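# Transfer 96-well plate from bench spot B1 to nest N1

## Task

Carry the 96-well plate from bench position B1 into plate nest N1 so that it rests flat within the nest's locating features and well A1 (the plate's cut-off corner) lies at the nest corner labelled A1. Dropping it a few millimetres onto N1 is acceptable, but a much higher drop fails. The plate has to stay correct without the robot holding it, so release it and move the gripper away at the end.

## Robot and tools

Robot: a single six-joint arm with a parallel two-finger gripper, working over a table. An outside disturbance may sometimes nudge a loose object for a moment.

Frames: results report the gripper in the scene frame. The origin sits on the table top directly beneath the arm base, +z is up, and +y is to the left when facing along +x. The base itself may be slightly tilted. end_effector_position is in metres and end_effector_quat_wxyz gives the orientation. The printed position can be off, more so at long reach. In the gripper's own frame the fingers point along +z and close along y. The reported point is midway between the closed pads. Fingertips extend about 33 mm past it when closed and 9 mm when fully open. As the fingers close, the tips travel roughly 24 mm further from the arm, so keep that much clearance above surfaces.

Tool execute_actions: the argument actions is a list holding one item, or nothing at all. An empty list ({"actions": []}) sends nothing and just reports the state. A motion item is {"rows": [[...]], "steps": n}, with n from 1 to 15 control steps of 1/30 s each (15 if omitted). Each row is applied for one step, and the last row repeats if rows run out. A wait item is {"steps": n} with n up to 300. It counts from the previous result, and your reply time is included. The optional pictures boolean switches camera images on or off (by default they come every time). A refused call sends nothing to the robot.

Each row has exactly 9 numbers, in this order. First come six absolute joint target angles in radians: J1 waist (-3.491 to 3.491), J2 shoulder (-3.140 to 3.140), J3 elbow (-1.187 to 4.328), J4 forearm roll (-3.316 to 3.316), J5 wrist pitch (-3.140 to 3.140), J6 wrist roll (-3.927 to 3.927). These are targets, not offsets, and use the same values as the Joint positions line. Then come three gripper numbers, each scaled to [-1, 1]:
- position: +1 is fully open (140 mm), the pads meet around -0.8, and -1 closes until something blocks the fingers.
- force_limit: on parts up to 40 mm wide, about 14 N at -1, 60 N at 0 and 107 N at +1.
- speed: about 30 mm/s at -1, 140 at 0 and 250 at +1.

Joint limits: a call is refused if a target lies more than 0.010 rad beyond a range end and also further out than the joint's last reported angle. Real ends can differ from the stated ones by up to 0.010 rad. An over-range target is clipped at the real end, and the result then says "joint sent to its limit" (this may refer to an earlier action). If that line is missing, it does not prove there is room left.

Motion limits:
- Target speed caps are 2.62 rad/s for waist and shoulder, 3.14 for the elbow, and 3.93 for the three wrist joints, with 0.5 s of acceleration from rest. All joints are slowed together so they arrive at the same time.
- Each step's target is kept within a lead of the measured angle: 0.805 rad for waist and shoulder, 0.966 for the elbow, 1.21 for the wrist joints.
- If the targets would move the gripper more than 70 mm from where it is, they are scaled back.
- Between calls the arm keeps heading for the last row sent. It stops once motion stalls or a step is HELD.

Result lines:
- Joint positions and Joint velocities: rad and rad/s, in column order.
- HELD: marks steps where your row was not fully sent.
- "joint command not followed": the clearance check changed or blocked targets. Mounting blocks and posts count as part of the arm.
- position_measured: in counts, 3 fully open to 230 pads touching, and not linear.
- object_status: 0 moving, 1 blocked while opening, 2 blocked while closing (a grip), 3 reached the target or the pads met. A thin object may still be held at 3.
- Flange force: the estimated external force on the gripper, including the weight of what it holds. It is noisy, worse during acceleration or after sudden stops, and reads "no reading" near singular poses or at the start of a scene.

Gripping: send position -1 and confirm object_status reads 2. Stopped fingers stay put until the position value changes by at least 0.01 or the object slips. To squeeze harder while gripping, raise force_limit and switch position between -1 and -0.98.

Faults:
- Torque fault: a joint hits its load limit (148 N m for waist, shoulder and elbow; 37.2 N m for the wrist joints, with held weight included).
- Force fault: an outside force of 150 N or more on the arm, tool or load.
- Either fault stops the arm for 10 s, the arm yields to the contact, and the rest of the call is skipped.
- Motor heat builds while holding loads, even while you are thinking. A MOTOR HOT line warns you, and reaching the limit brakes the arm (OVER-TEMPERATURE FAULT).
Avoid hard pushes, slams, drops and slips.

Tool zoom_image: camera (cam_head_left, cam_head_right, cam_high, cam_low, cam_wrist) and region [x0, y0, x1, y1] in that camera's latest image pixels, origin at top-left, at most 504x504. Image sizes are 896x504 for all cameras except cam_wrist, which is 616x616 fisheye.

Tool finished_scene: scene (1 or 2). Call it only when the plate sits flat in N1 with A1 aligned, released, and the gripper clear. Replying without any tool call ends all scenes.

Suggested order: look at the scene and find B1, N1, the plate's cut-off corner and the nest's A1 mark. Open the gripper, approach above the plate, lower, close with -1 and check for status 2. Lift, carry, and rotate the wrist so the cut-off corner matches A1. Lower until the plate nearly touches the nest, then open. Retreat upward and verify with the cameras.

Each tool is called after "Request:" as name(argument=value, ...), one argument or row to a line, values as JSON.

## Session

Request:
execute_actions(
  actions=[],
)

Request:
zoom_image(
  camera="cam_high",
  region=[330,220,570,350],
)

Scene clock: 0.00 s of 8400.00 s.
end_effector_position=(-0.1434, +0.5365, +0.3491) position_measured=3 object_status=3 end_effector_quat_wxyz=(+0.499, +0.854, -0.107, -0.099)
Joint positions: [ 1.695  0.694  0.701 -0.395 -2.006 -0.551]
Joint velocities: [ 0.     0.    -0.    -0.    -0.001  0.001]
Flange force (N, the push that the arm receives, along the gripper's own x y z axes): no reading

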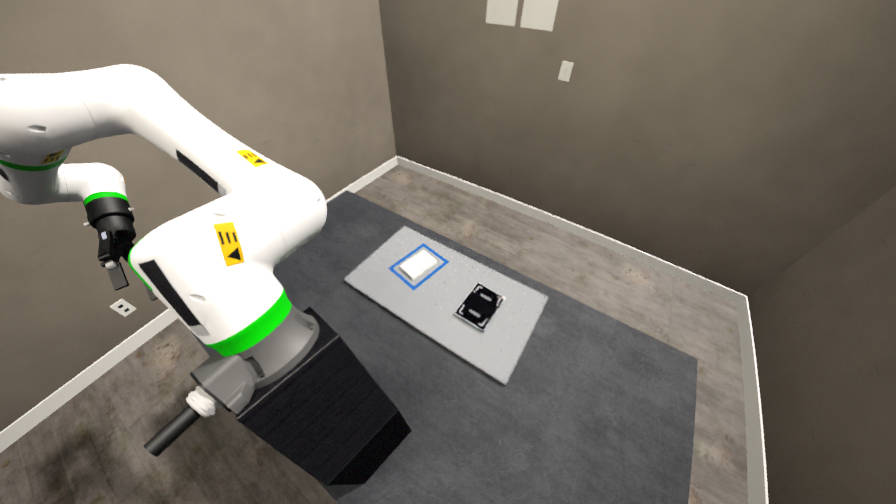

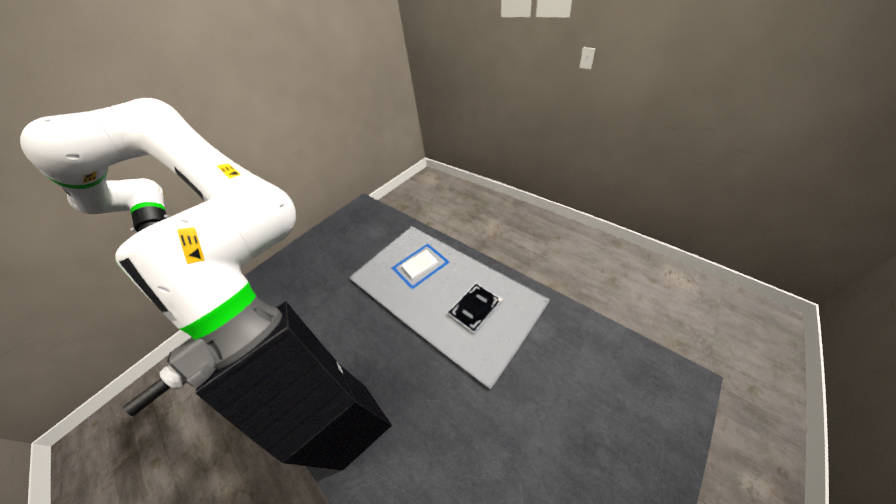

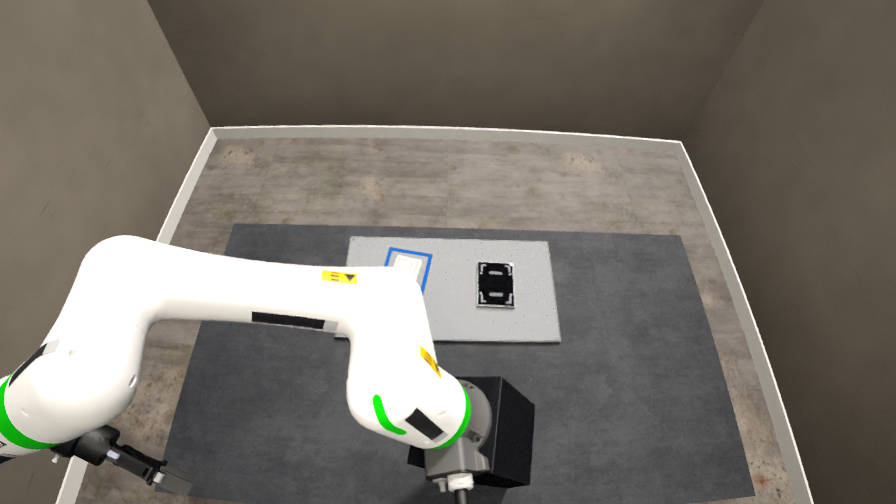

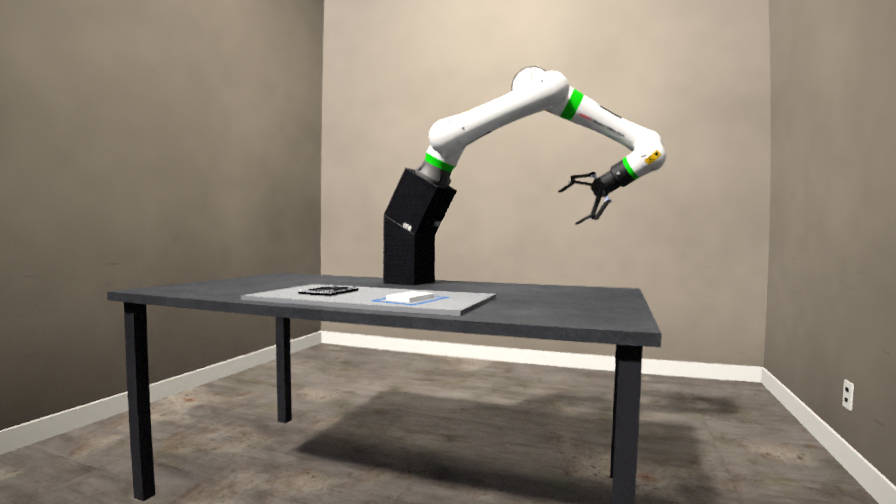

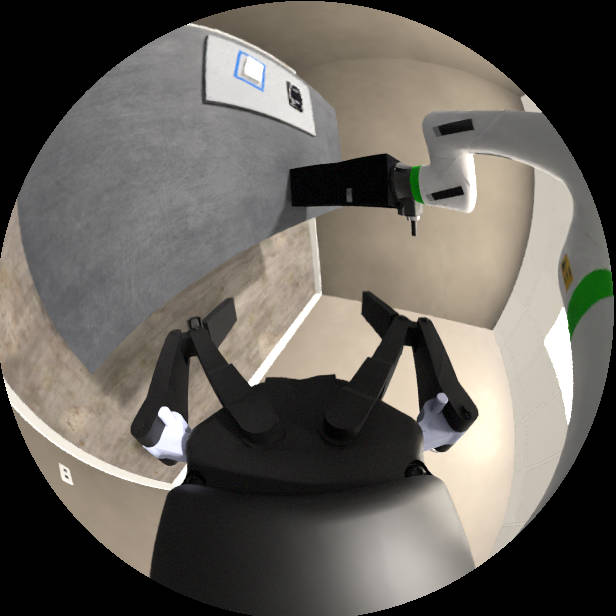

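Region (330, 220, 570, 350) of cam_high's 896x504 image, scaled by 2.100, with more detail than that image has; it fills the top 273 rows of this view, and the rest is white.

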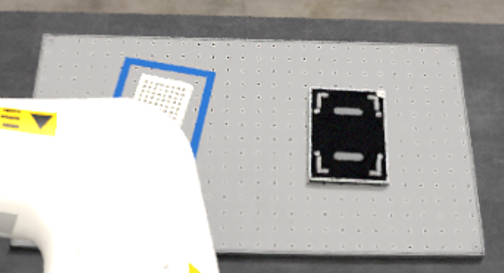

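Request:
execute_actions(
  actions=[
    {"rows":[[0.247,0.55,0.2,-0.65,-1.0,-1.625,1,0,0]]},
  ],
  pictures=false,
)

Request:
execute_actions(
  actions=[
    {"steps":50},
  ],
  pictures=false,
)

Scene clock: 5.47 s of 8400.00 s.
end_effector_position=(-0.0150, +0.5725, +0.2506) position_measured=3 object_status=3 end_effector_quat_wxyz=(+0.409, +0.768, -0.486, -0.085)
Joint positions: [ 1.368  0.644  0.526 -0.484 -1.654 -0.927]
Joint velocities: [-0.782 -0.097 -0.337 -0.171  0.669 -0.716]
Flange force (N, the push that the arm receives, along the gripper's own x y z axes): [3.9 2.3 4.5]
Steps of this call (steps 1 to 90: nothing new was sent; then 1.97 s passed at rest; steps 91 to 105: all 15 steps of this action). Readings (joint positions | what the end effector reports):
91: [1.695 0.694 0.701 -0.395 -2.005 -0.551] | position_measured=3 object_status=3
92: [1.691 0.693 0.699 -0.396 -2.000 -0.557] | position_measured=3 object_status=3
94: [1.666 0.689 0.683 -0.404 -1.969 -0.591] | position_measured=3 object_status=3
98: [1.559 0.670 0.619 -0.436 -1.842 -0.726] | position_measured=3 object_status=3
105: the state above

Scene clock: 7.13 s of 8400.00 s.
end_effector_position=(+0.6050, +0.2911, +0.2773) position_measured=3 object_status=3 end_effector_quat_wxyz=(+0.002, -0.014, +0.998, +0.056)
Joint positions: [ 0.247  0.55   0.2   -0.65  -1.    -1.625]
Joint velocities: [-0.    -0.    -0.    -0.001  0.003 -0.003]
Flange force (N, the push that the arm receives, along the gripper's own x y z axes): [7.1 -2.4 -0.2]
Steps of this call (steps 1 to 50: the robot went on to your last target). Readings (joint positions | what the end effector reports):
1: [1.342 0.640 0.515 -0.490 -1.632 -0.951] | position_measured=3 object_status=3
2: [1.316 0.637 0.504 -0.495 -1.610 -0.973] | position_measured=3 object_status=3
4: [1.264 0.632 0.484 -0.505 -1.570 -1.016] | position_measured=3 object_status=3
8: [1.162 0.621 0.448 -0.523 -1.498 -1.093] | position_measured=3 object_status=3
50: the state above

Request:
execute_actions(
  actions=[
    {"rows":[[0.247,0.7724,0.0034,-0.739,-0.6727,-1.625,1,0,0]]},
  ],
  pictures=false,
)

Request:
execute_actions(
  actions=[
    {"steps":20},
  ],
)

Request:
zoom_image(
  camera="cam_wrist",
  region=[200,200,400,380],
)

Scene clock: 9.83 s of 8400.00 s.
end_effector_position=(+0.5399, +0.1506, +0.1195) position_measured=3 object_status=3 end_effector_quat_wxyz=(-0.000, +0.110, +0.994, +0.003)
Joint positions: [ 0.247  0.763  0.011 -0.735 -0.687 -1.625]
Joint velocities: [-0.     0.281 -0.244 -0.109  0.404 -0.001]
Flange force (N, the push that the arm receives, along the gripper's own x y z axes): [6.0 -17.2 26.2]
Steps of this call (steps 1 to 30: the robot went on to your last target; steps 31 to 66: nothing new was sent; steps 67 to 81: all 15 steps of this action). Readings (joint positions | what the end effector reports):
67: [0.247 0.550 0.200 -0.650 -0.999 -1.625] | position_measured=3 object_status=3
68: [0.247 0.554 0.196 -0.651 -0.993 -1.625] | position_measured=3 object_status=3
70: [0.247 0.579 0.174 -0.662 -0.956 -1.625] | position_measured=3 object_status=3
74: [0.247 0.650 0.111 -0.690 -0.852 -1.625] | position_measured=3 object_status=3
81: the state above

Scene clock: 10.50 s of 8400.00 s.
end_effector_position=(+0.5361, +0.1440, +0.1141) position_measured=3 object_status=3 end_effector_quat_wxyz=(+0.000, +0.115, +0.993, -0.001)
Joint positions: [ 0.247  0.772  0.003 -0.739 -0.673 -1.625]
Joint velocities: [ 0.     0.     0.     0.    -0.    -0.002]
Flange force (N, the push that the arm receives, along the gripper's own x y z axes): [6.1 -1.0 -3.3]
Steps of this call (steps 1 to 20: the robot went on to your last target). Readings (joint positions | what the end effector reports):
1: [0.247 0.770 0.005 -0.738 -0.677 -1.625] | position_measured=3 object_status=3
2: [0.247 0.772 0.004 -0.739 -0.674 -1.625] | position_measured=3 object_status=3
4: [0.247 0.772 0.004 -0.739 -0.673 -1.625] | position_measured=3 object_status=3
8: [0.247 0.772 0.004 -0.739 -0.673 -1.625] | position_measured=3 object_status=3
20: the state above

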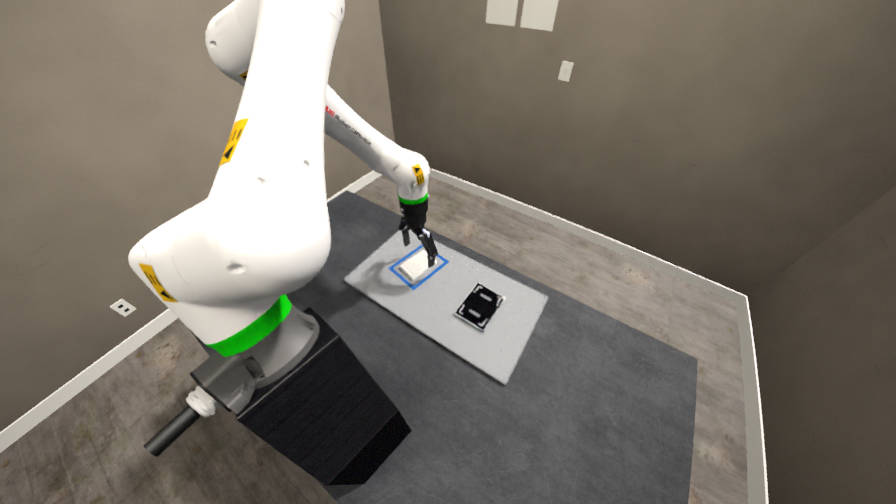

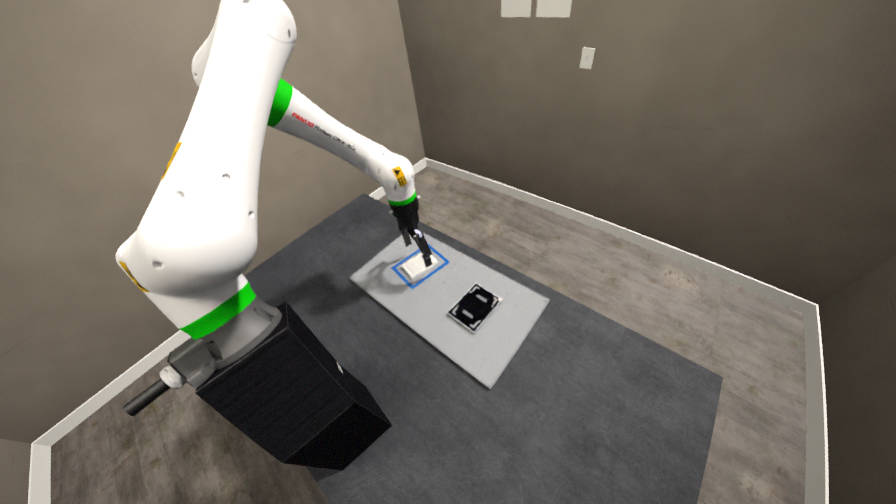

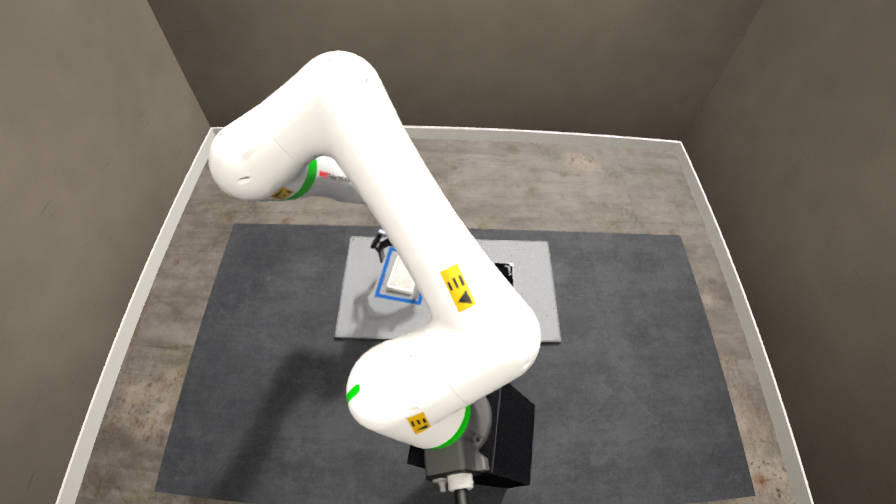

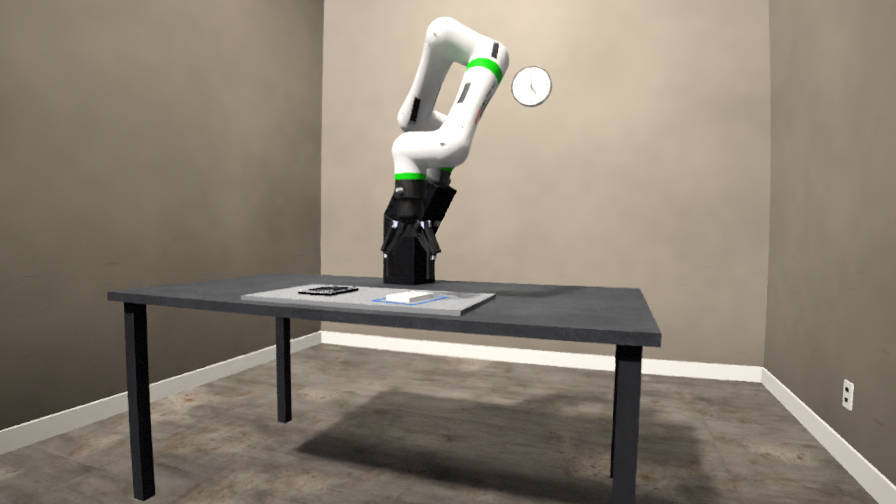

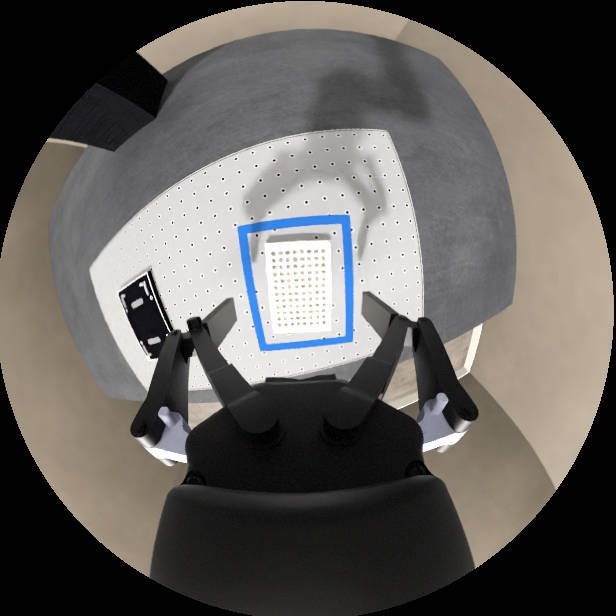

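Region (200, 200, 400, 380) of cam_wrist's 616x616 image, scaled by 2.520, with more detail than that image has; it fills the top 454 rows of this view, and the rest is white.

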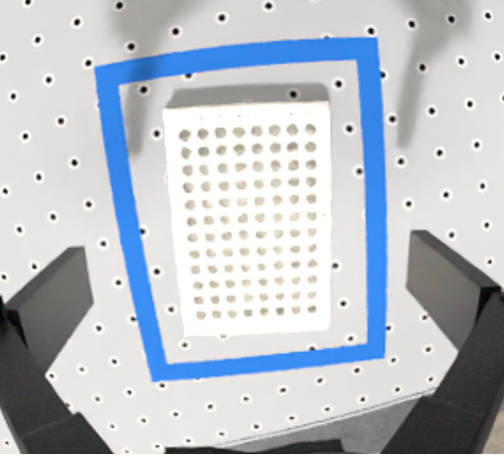

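Request:
execute_actions(
  actions=[
    {"rows":[[0.2745,0.8609,0.0539,-0.774,-0.6316,-1.605,0.5,0,0]]},
  ],
)

Request:
zoom_image(
  camera="cam_wrist",
  region=[220,210,380,370],
)

Request:
zoom_image(
  camera="cam_low",
  region=[360,260,460,315],
)

Scene clock: 15.03 s of 8400.00 s.
end_effector_position=(+0.5365, +0.1439, +0.0707) position_measured=66 object_status=0 end_effector_quat_wxyz=(+0.000, +0.114, +0.993, -0.001)
Joint positions: [ 0.274  0.861  0.054 -0.774 -0.632 -1.605]
Joint velocities: [ 0.     0.    -0.001 -0.    -0.     0.002]
Flange force (N, the push that the arm receives, along the gripper's own x y z axes): [2.3 -1.2 -0.4]
Steps of this call (steps 1 to 15: the robot went on to your last target; steps 16 to 90: nothing new was sent; then 1.03 s passed at rest; steps 91 to 105: all 15 steps of this action). Readings (joint positions | what the end effector reports):
91: [0.247 0.773 0.003 -0.739 -0.673 -1.625] | position_measured=3 object_status=0
92: [0.248 0.777 0.006 -0.741 -0.671 -1.625] | position_measured=8 object_status=0
94: [0.256 0.802 0.020 -0.751 -0.659 -1.619] | position_measured=23 object_status=0
98: [0.274 0.859 0.053 -0.773 -0.633 -1.606] | position_measured=53 object_status=0
105: the state above

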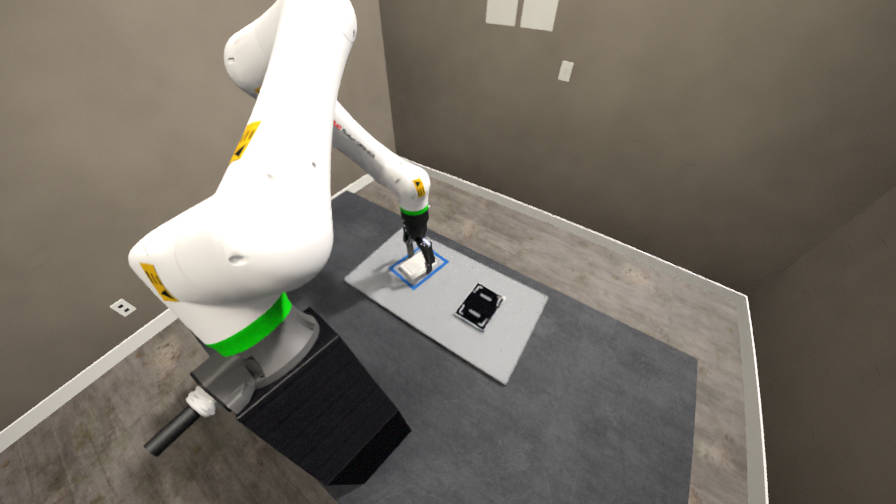

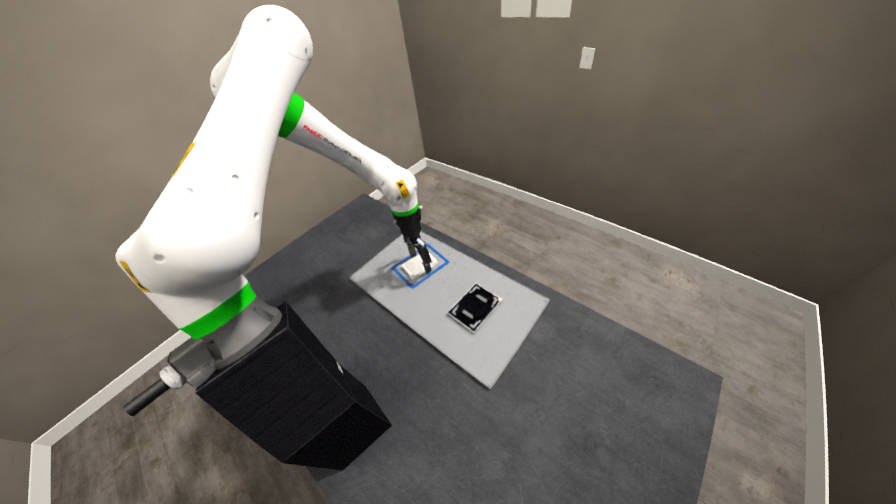

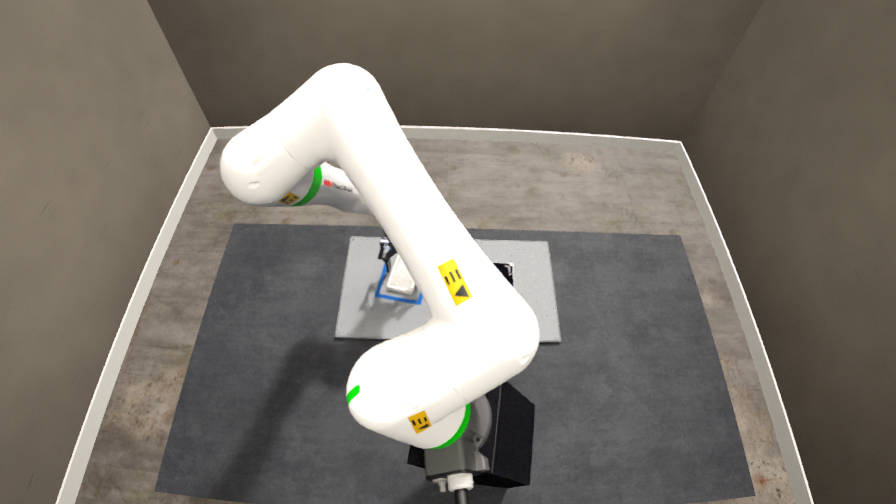

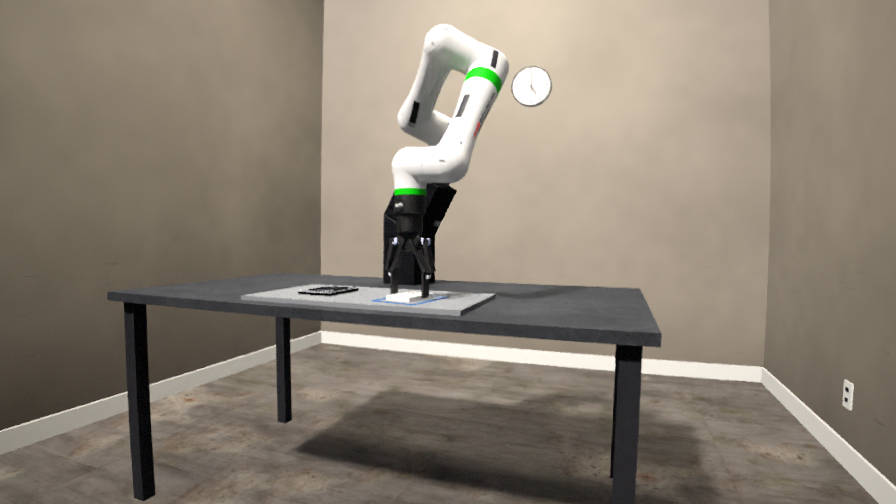

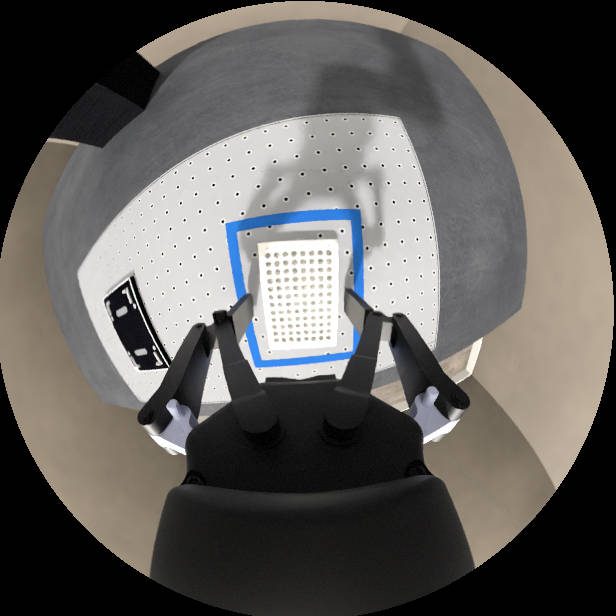

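Region (220, 210, 380, 370) of cam_wrist's 616x616 image, scaled by 3.150, with more detail than that image has.

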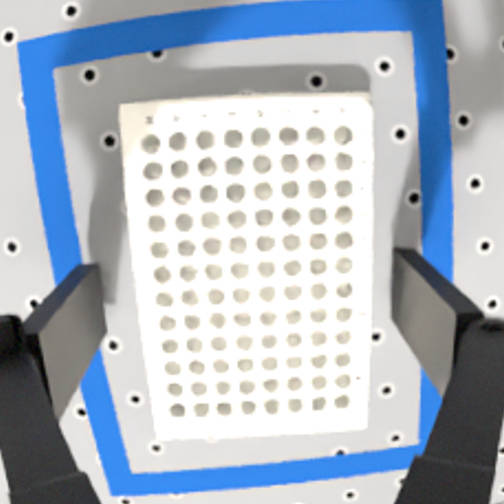

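Region (360, 260, 460, 315) of cam_low's 896x504 image, scaled by 5.040, with more detail than that image has; it fills the top 277 rows of this view, and the rest is white.

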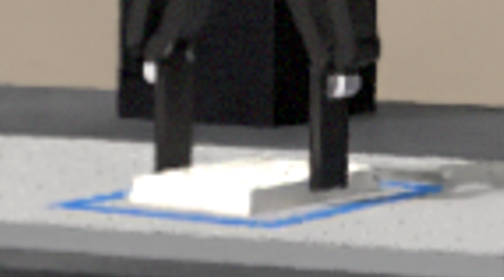

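Request:
execute_actions(
  actions=[
    {"rows":[[0.2745,0.8609,0.0539,-0.774,-0.6316,-1.605,-1,0,-0.4]]},
  ],
  pictures=false,
)

Request:
execute_actions(
  actions=[
    {"rows":[[0.247,0.7724,0.0034,-0.739,-0.6727,-1.625,-1,0,-0.4]],"steps":10},
  ],
  pictures=false,
)

Request:
execute_actions(
  actions=[
    {"rows":[[-0.2502,1.0825,0.0842,-0.807,-0.7345,2.325,-1,0,-0.4]]},
  ],
  pictures=false,
)

Request:
execute_actions(
  actions=[
    {"steps":55},
  ],
)

Request:
zoom_image(
  camera="cam_wrist",
  region=[220,210,380,370],
)

Request:
zoom_image(
  camera="cam_low",
  region=[280,250,380,305],
)

Scene clock: 22.37 s of 8400.00 s.
end_effector_position=(+0.5366, +0.1441, +0.0708) position_measured=109 object_status=2 end_effector_quat_wxyz=(+0.000, +0.114, +0.993, -0.001)
Joint positions: [ 0.275  0.861  0.054 -0.774 -0.632 -1.605]
Joint velocities: [-0.     0.    -0.001  0.    -0.     0.001]
Flange force (N, the push that the arm receives, along the gripper's own x y z axes): [13.7 -4.9 -38.5]
Steps of this call (steps 1 to 15: the robot went on to your last target; steps 16 to 90: nothing new was sent; then 3.83 s passed at rest; steps 91 to 105: all 15 steps of this action). Readings (joint positions | what the end effector reports):
91: [0.275 0.861 0.054 -0.774 -0.632 -1.605] | position_measured=66 object_status=0
92: [0.275 0.861 0.054 -0.774 -0.632 -1.605] | position_measured=69 object_status=0
94: [0.275 0.861 0.054 -0.774 -0.632 -1.605] | position_measured=80 object_status=0
98: [0.275 0.861 0.054 -0.774 -0.632 -1.605] | position_measured=101 object_status=0
105: the state above

Scene clock: 22.70 s of 8400.00 s.
end_effector_position=(+0.5360, +0.1441, +0.1140) position_measured=109 object_status=2 end_effector_quat_wxyz=(+0.000, +0.115, +0.993, -0.001)
Joint positions: [ 0.247  0.772  0.003 -0.739 -0.673 -1.625]
Joint velocities: [-0.    -0.    -0.003  0.002 -0.003 -0.001]
Flange force (N, the push that the arm receives, along the gripper's own x y z axes): [1.9 -2.0 5.5]
Steps of this call (steps 1 to 10: all 10 steps of this action). Readings (joint positions | what the end effector reports):
1: [0.274 0.860 0.054 -0.774 -0.632 -1.605] | position_measured=109 object_status=2
2: [0.273 0.857 0.052 -0.773 -0.633 -1.605] | position_measured=109 object_status=2
4: [0.266 0.832 0.037 -0.762 -0.645 -1.611] | position_measured=109 object_status=2
8: [0.248 0.774 0.005 -0.740 -0.672 -1.624] | position_measured=109 object_status=2
10: the state above

Scene clock: 23.20 s of 8400.00 s.
end_effector_position=(+0.5415, +0.0051, +0.1105) position_measured=109 object_status=2 end_effector_quat_wxyz=(-0.002, -0.075, +0.997, -0.009)
Joint positions: [ 0.029  0.91   0.041 -0.77  -0.7   -0.986]
Joint velocities: [-0.517  0.321  0.08  -0.068 -0.064  1.983]
Flange force (N, the push that the arm receives, along the gripper's own x y z axes): [1.1 -2.4 1.4]
Steps of this call (steps 1 to 15: all 15 steps of this action). Readings (joint positions | what the end effector reports):
1: [0.247 0.773 0.003 -0.739 -0.673 -1.625] | position_measured=109 object_status=2
2: [0.244 0.774 0.004 -0.740 -0.673 -1.619] | position_measured=109 object_status=2
4: [0.229 0.785 0.008 -0.743 -0.675 -1.581] | position_measured=109 object_status=2
8: [0.159 0.829 0.020 -0.753 -0.684 -1.405] | position_measured=109 object_status=2
15: the state above

Scene clock: 25.03 s of 8400.00 s.
end_effector_position=(+0.5018, -0.1553, +0.1077) position_measured=109 object_status=2 end_effector_quat_wxyz=(+0.001, +1.000, -0.007, +0.000)
Joint positions: [-0.25   1.082  0.084 -0.807 -0.735  2.325]
Joint velocities: [ 0.    -0.    -0.    -0.     0.    -0.001]
Flange force (N, the push that the arm receives, along the gripper's own x y z axes): [-3.8 -2.2 -1.0]
Steps of this call (steps 1 to 55: the robot went on to your last target). Readings (joint positions | what the end effector reports):
1: [0.012 0.920 0.043 -0.773 -0.702 -0.917] | position_measured=109 object_status=2
2: [-0.005 0.931 0.046 -0.775 -0.704 -0.845] | position_measured=109 object_status=2
4: [-0.038 0.951 0.051 -0.779 -0.708 -0.692] | position_measured=109 object_status=2
8: [-0.100 0.989 0.061 -0.787 -0.716 -0.340] | position_measured=109 object_status=2
55: the state above

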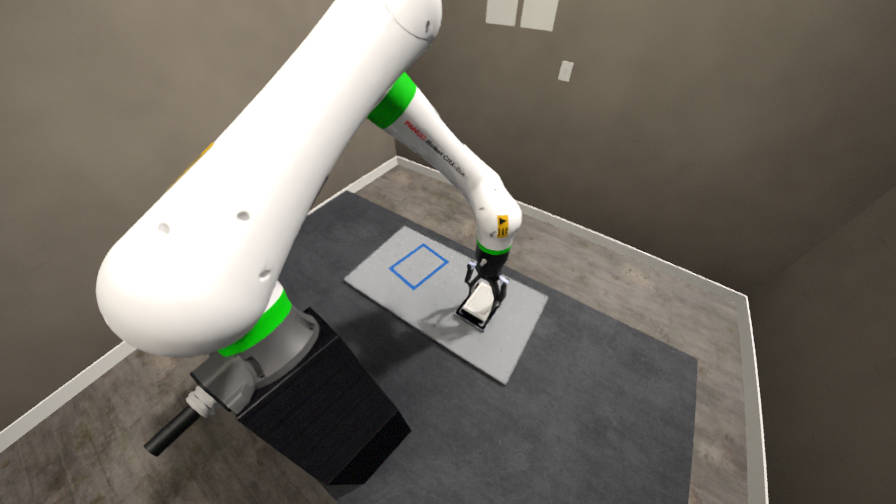

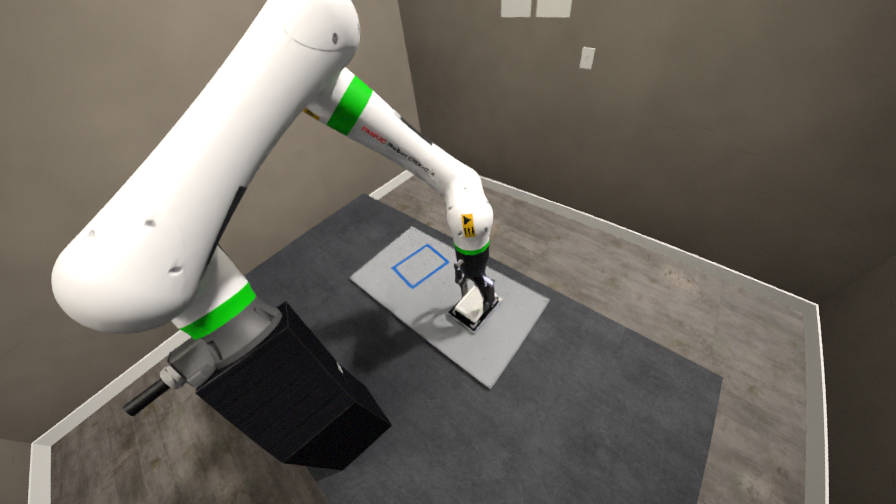

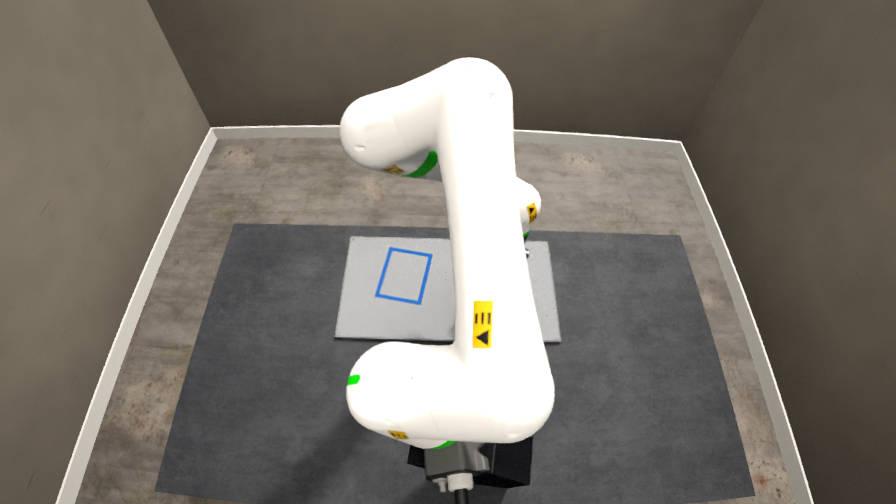

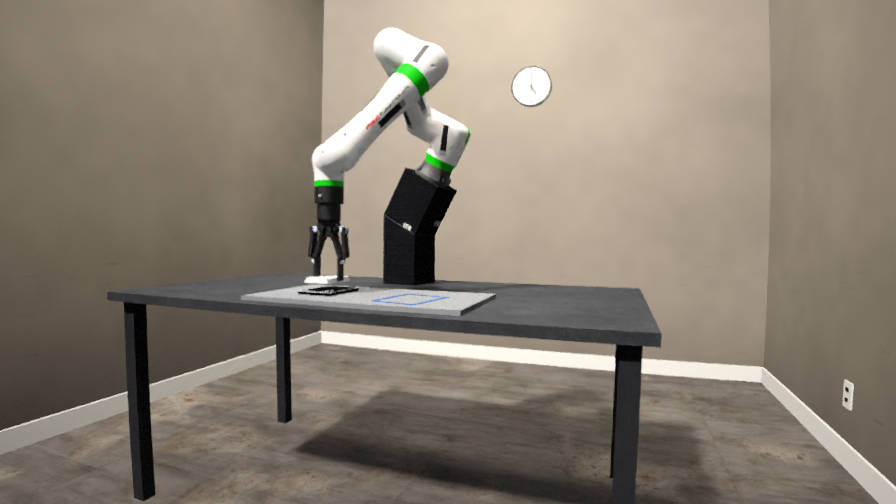

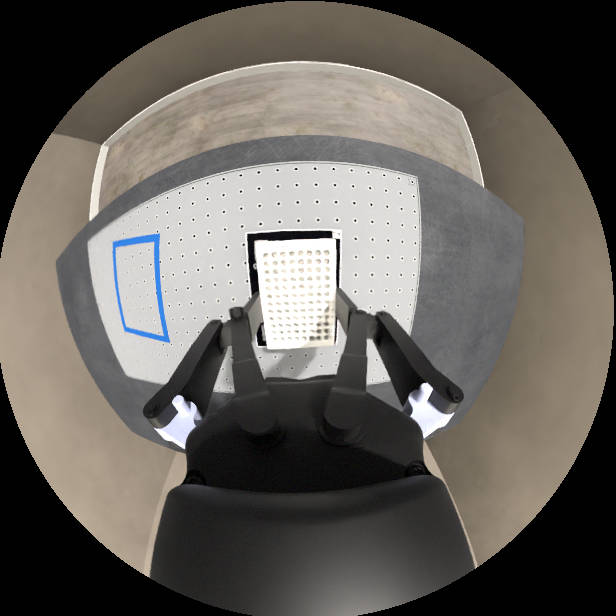

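Region (220, 210, 380, 370) of cam_wrist's 616x616 image, scaled by 3.150, with more detail than that image has.

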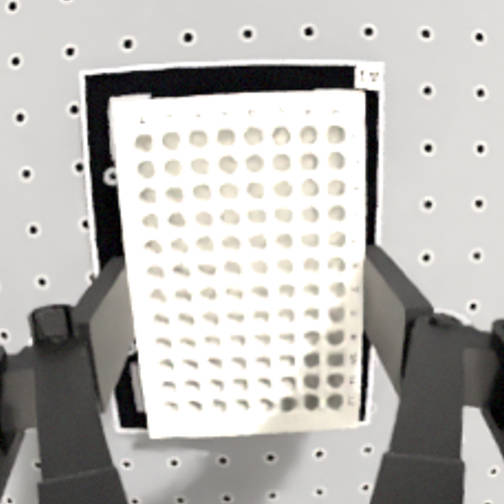

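Region (280, 250, 380, 305) of cam_low's 896x504 image, scaled by 5.040, with more detail than that image has; it fills the top 277 rows of this view, and the rest is white.

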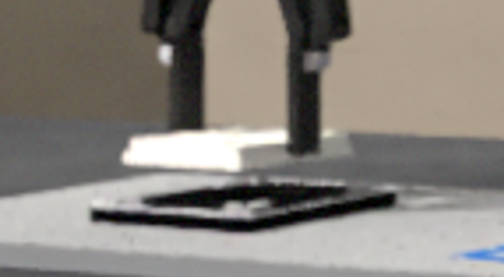

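Request:
execute_actions(
  actions=[
    {"rows":[[-0.235,1.1037,0.0865,-0.8287,-0.7154,2.325,-1,0,-0.4]],"steps":10},
  ],
)

Request:
zoom_image(
  camera="cam_wrist",
  region=[220,210,380,370],
)

Request:
zoom_image(
  camera="cam_low",
  region=[280,250,380,305],
)

Request:
zoom_image(
  camera="cam_head_right",
  region=[435,270,515,340],
)

Scene clock: 30.23 s of 8400.00 s.
end_effector_position=(+0.4978, -0.1520, +0.0929) position_measured=109 object_status=2 end_effector_quat_wxyz=(+0.001, +1.000, -0.013, +0.000)
Joint positions: [-0.235  1.104  0.087 -0.829 -0.715  2.325]
Joint velocities: [ 0.001  0.    -0.     0.     0.001  0.   ]
Flange force (N, the push that the arm receives, along the gripper's own x y z axes): [-3.5 -3.4 -0.9]
Steps of this call (steps 1 to 15: the robot went on to your last target; steps 16 to 90: nothing new was sent; then 1.87 s passed at rest; steps 91 to 100: all 10 steps of this action). Readings (joint positions | what the end effector reports):
91: [-0.250 1.083 0.084 -0.807 -0.734 2.325] | position_measured=109 object_status=2
92: [-0.248 1.087 0.085 -0.811 -0.731 2.325] | position_measured=109 object_status=2
94: [-0.237 1.101 0.086 -0.826 -0.718 2.325] | position_measured=109 object_status=2
98: [-0.235 1.104 0.087 -0.829 -0.715 2.325] | position_measured=109 object_status=2
100: the state above

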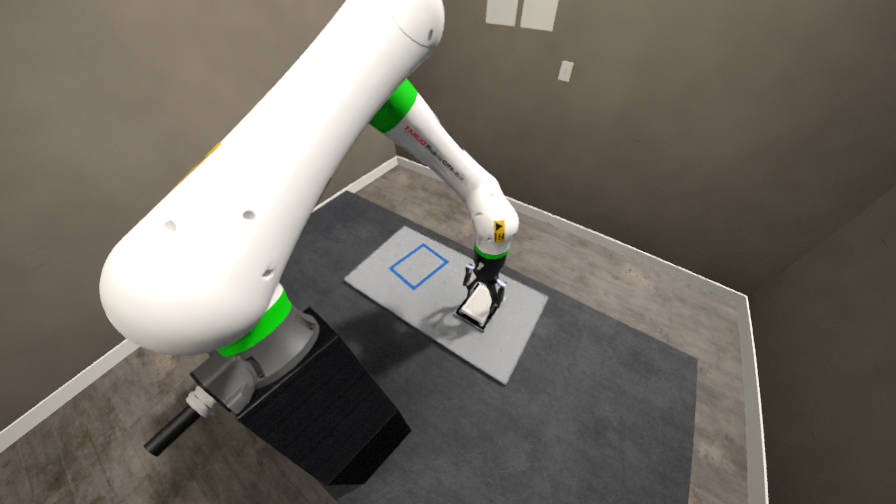

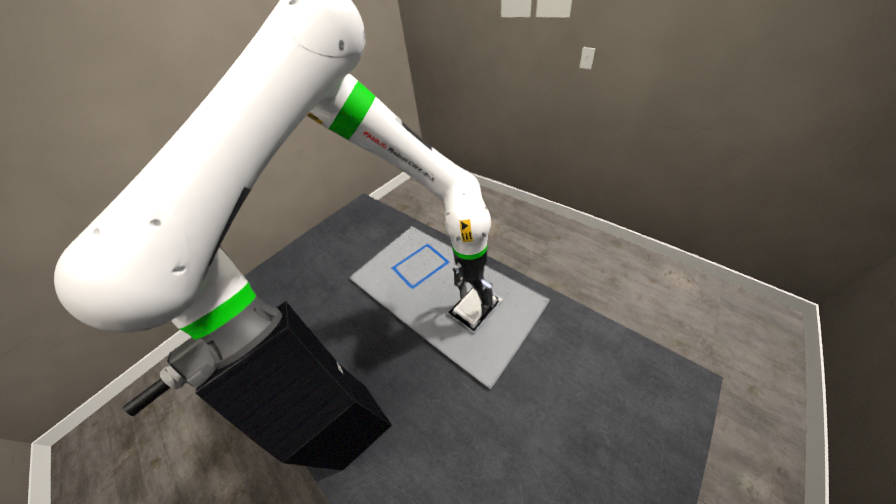

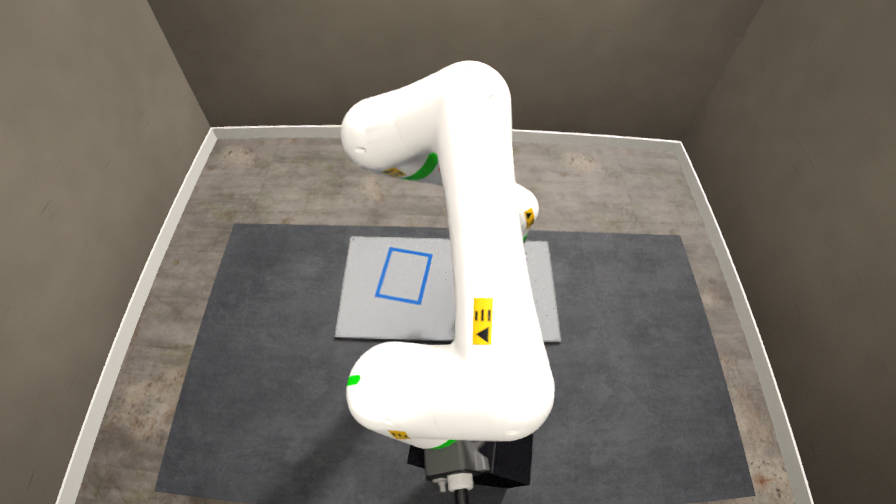

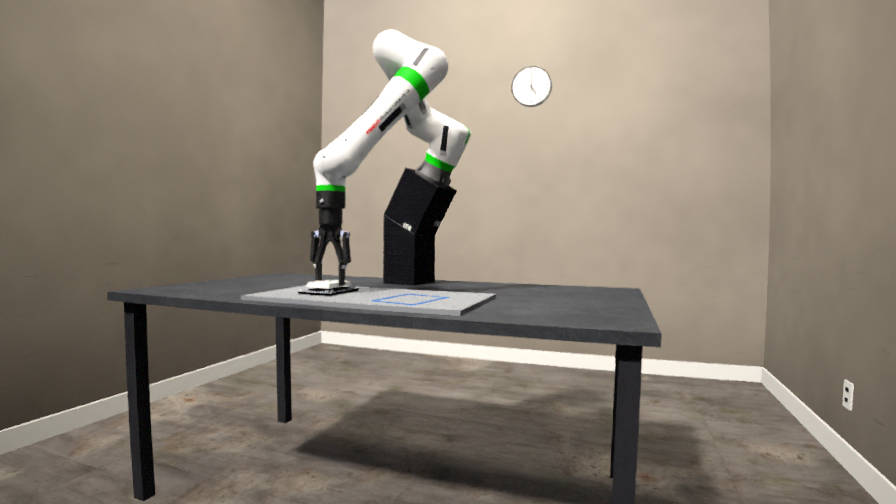

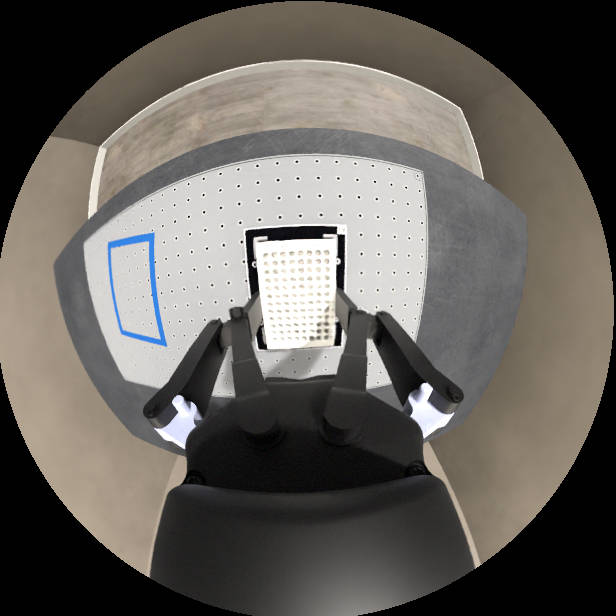

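Region (220, 210, 380, 370) of cam_wrist's 616x616 image, scaled by 3.150, with more detail than that image has.

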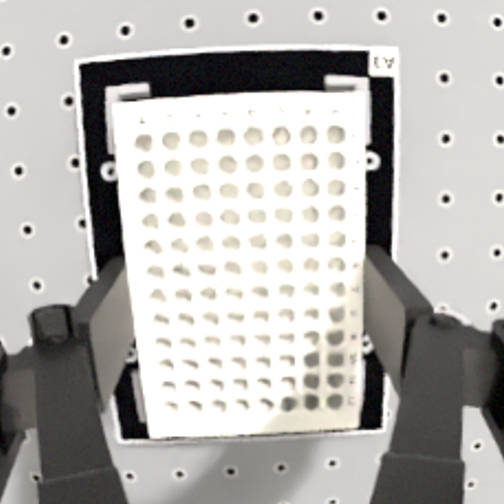

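Region (280, 250, 380, 305) of cam_low's 896x504 image, scaled by 5.040, with more detail than that image has; it fills the top 277 rows of this view, and the rest is white.

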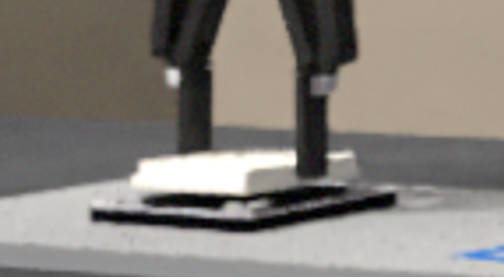

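Region (435, 270, 515, 340) of cam_head_right's 896x504 image, scaled by 6.300, with more detail than that image has; it fills the top 441 rows of this view, and the rest is white.

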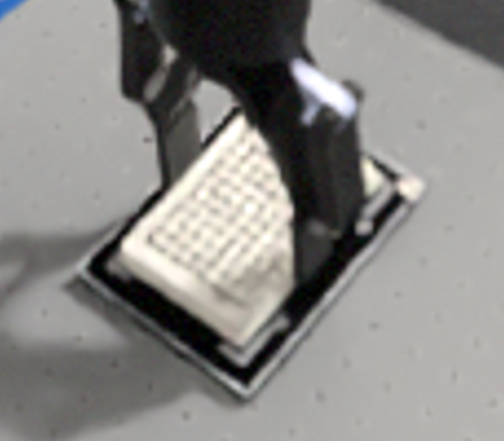

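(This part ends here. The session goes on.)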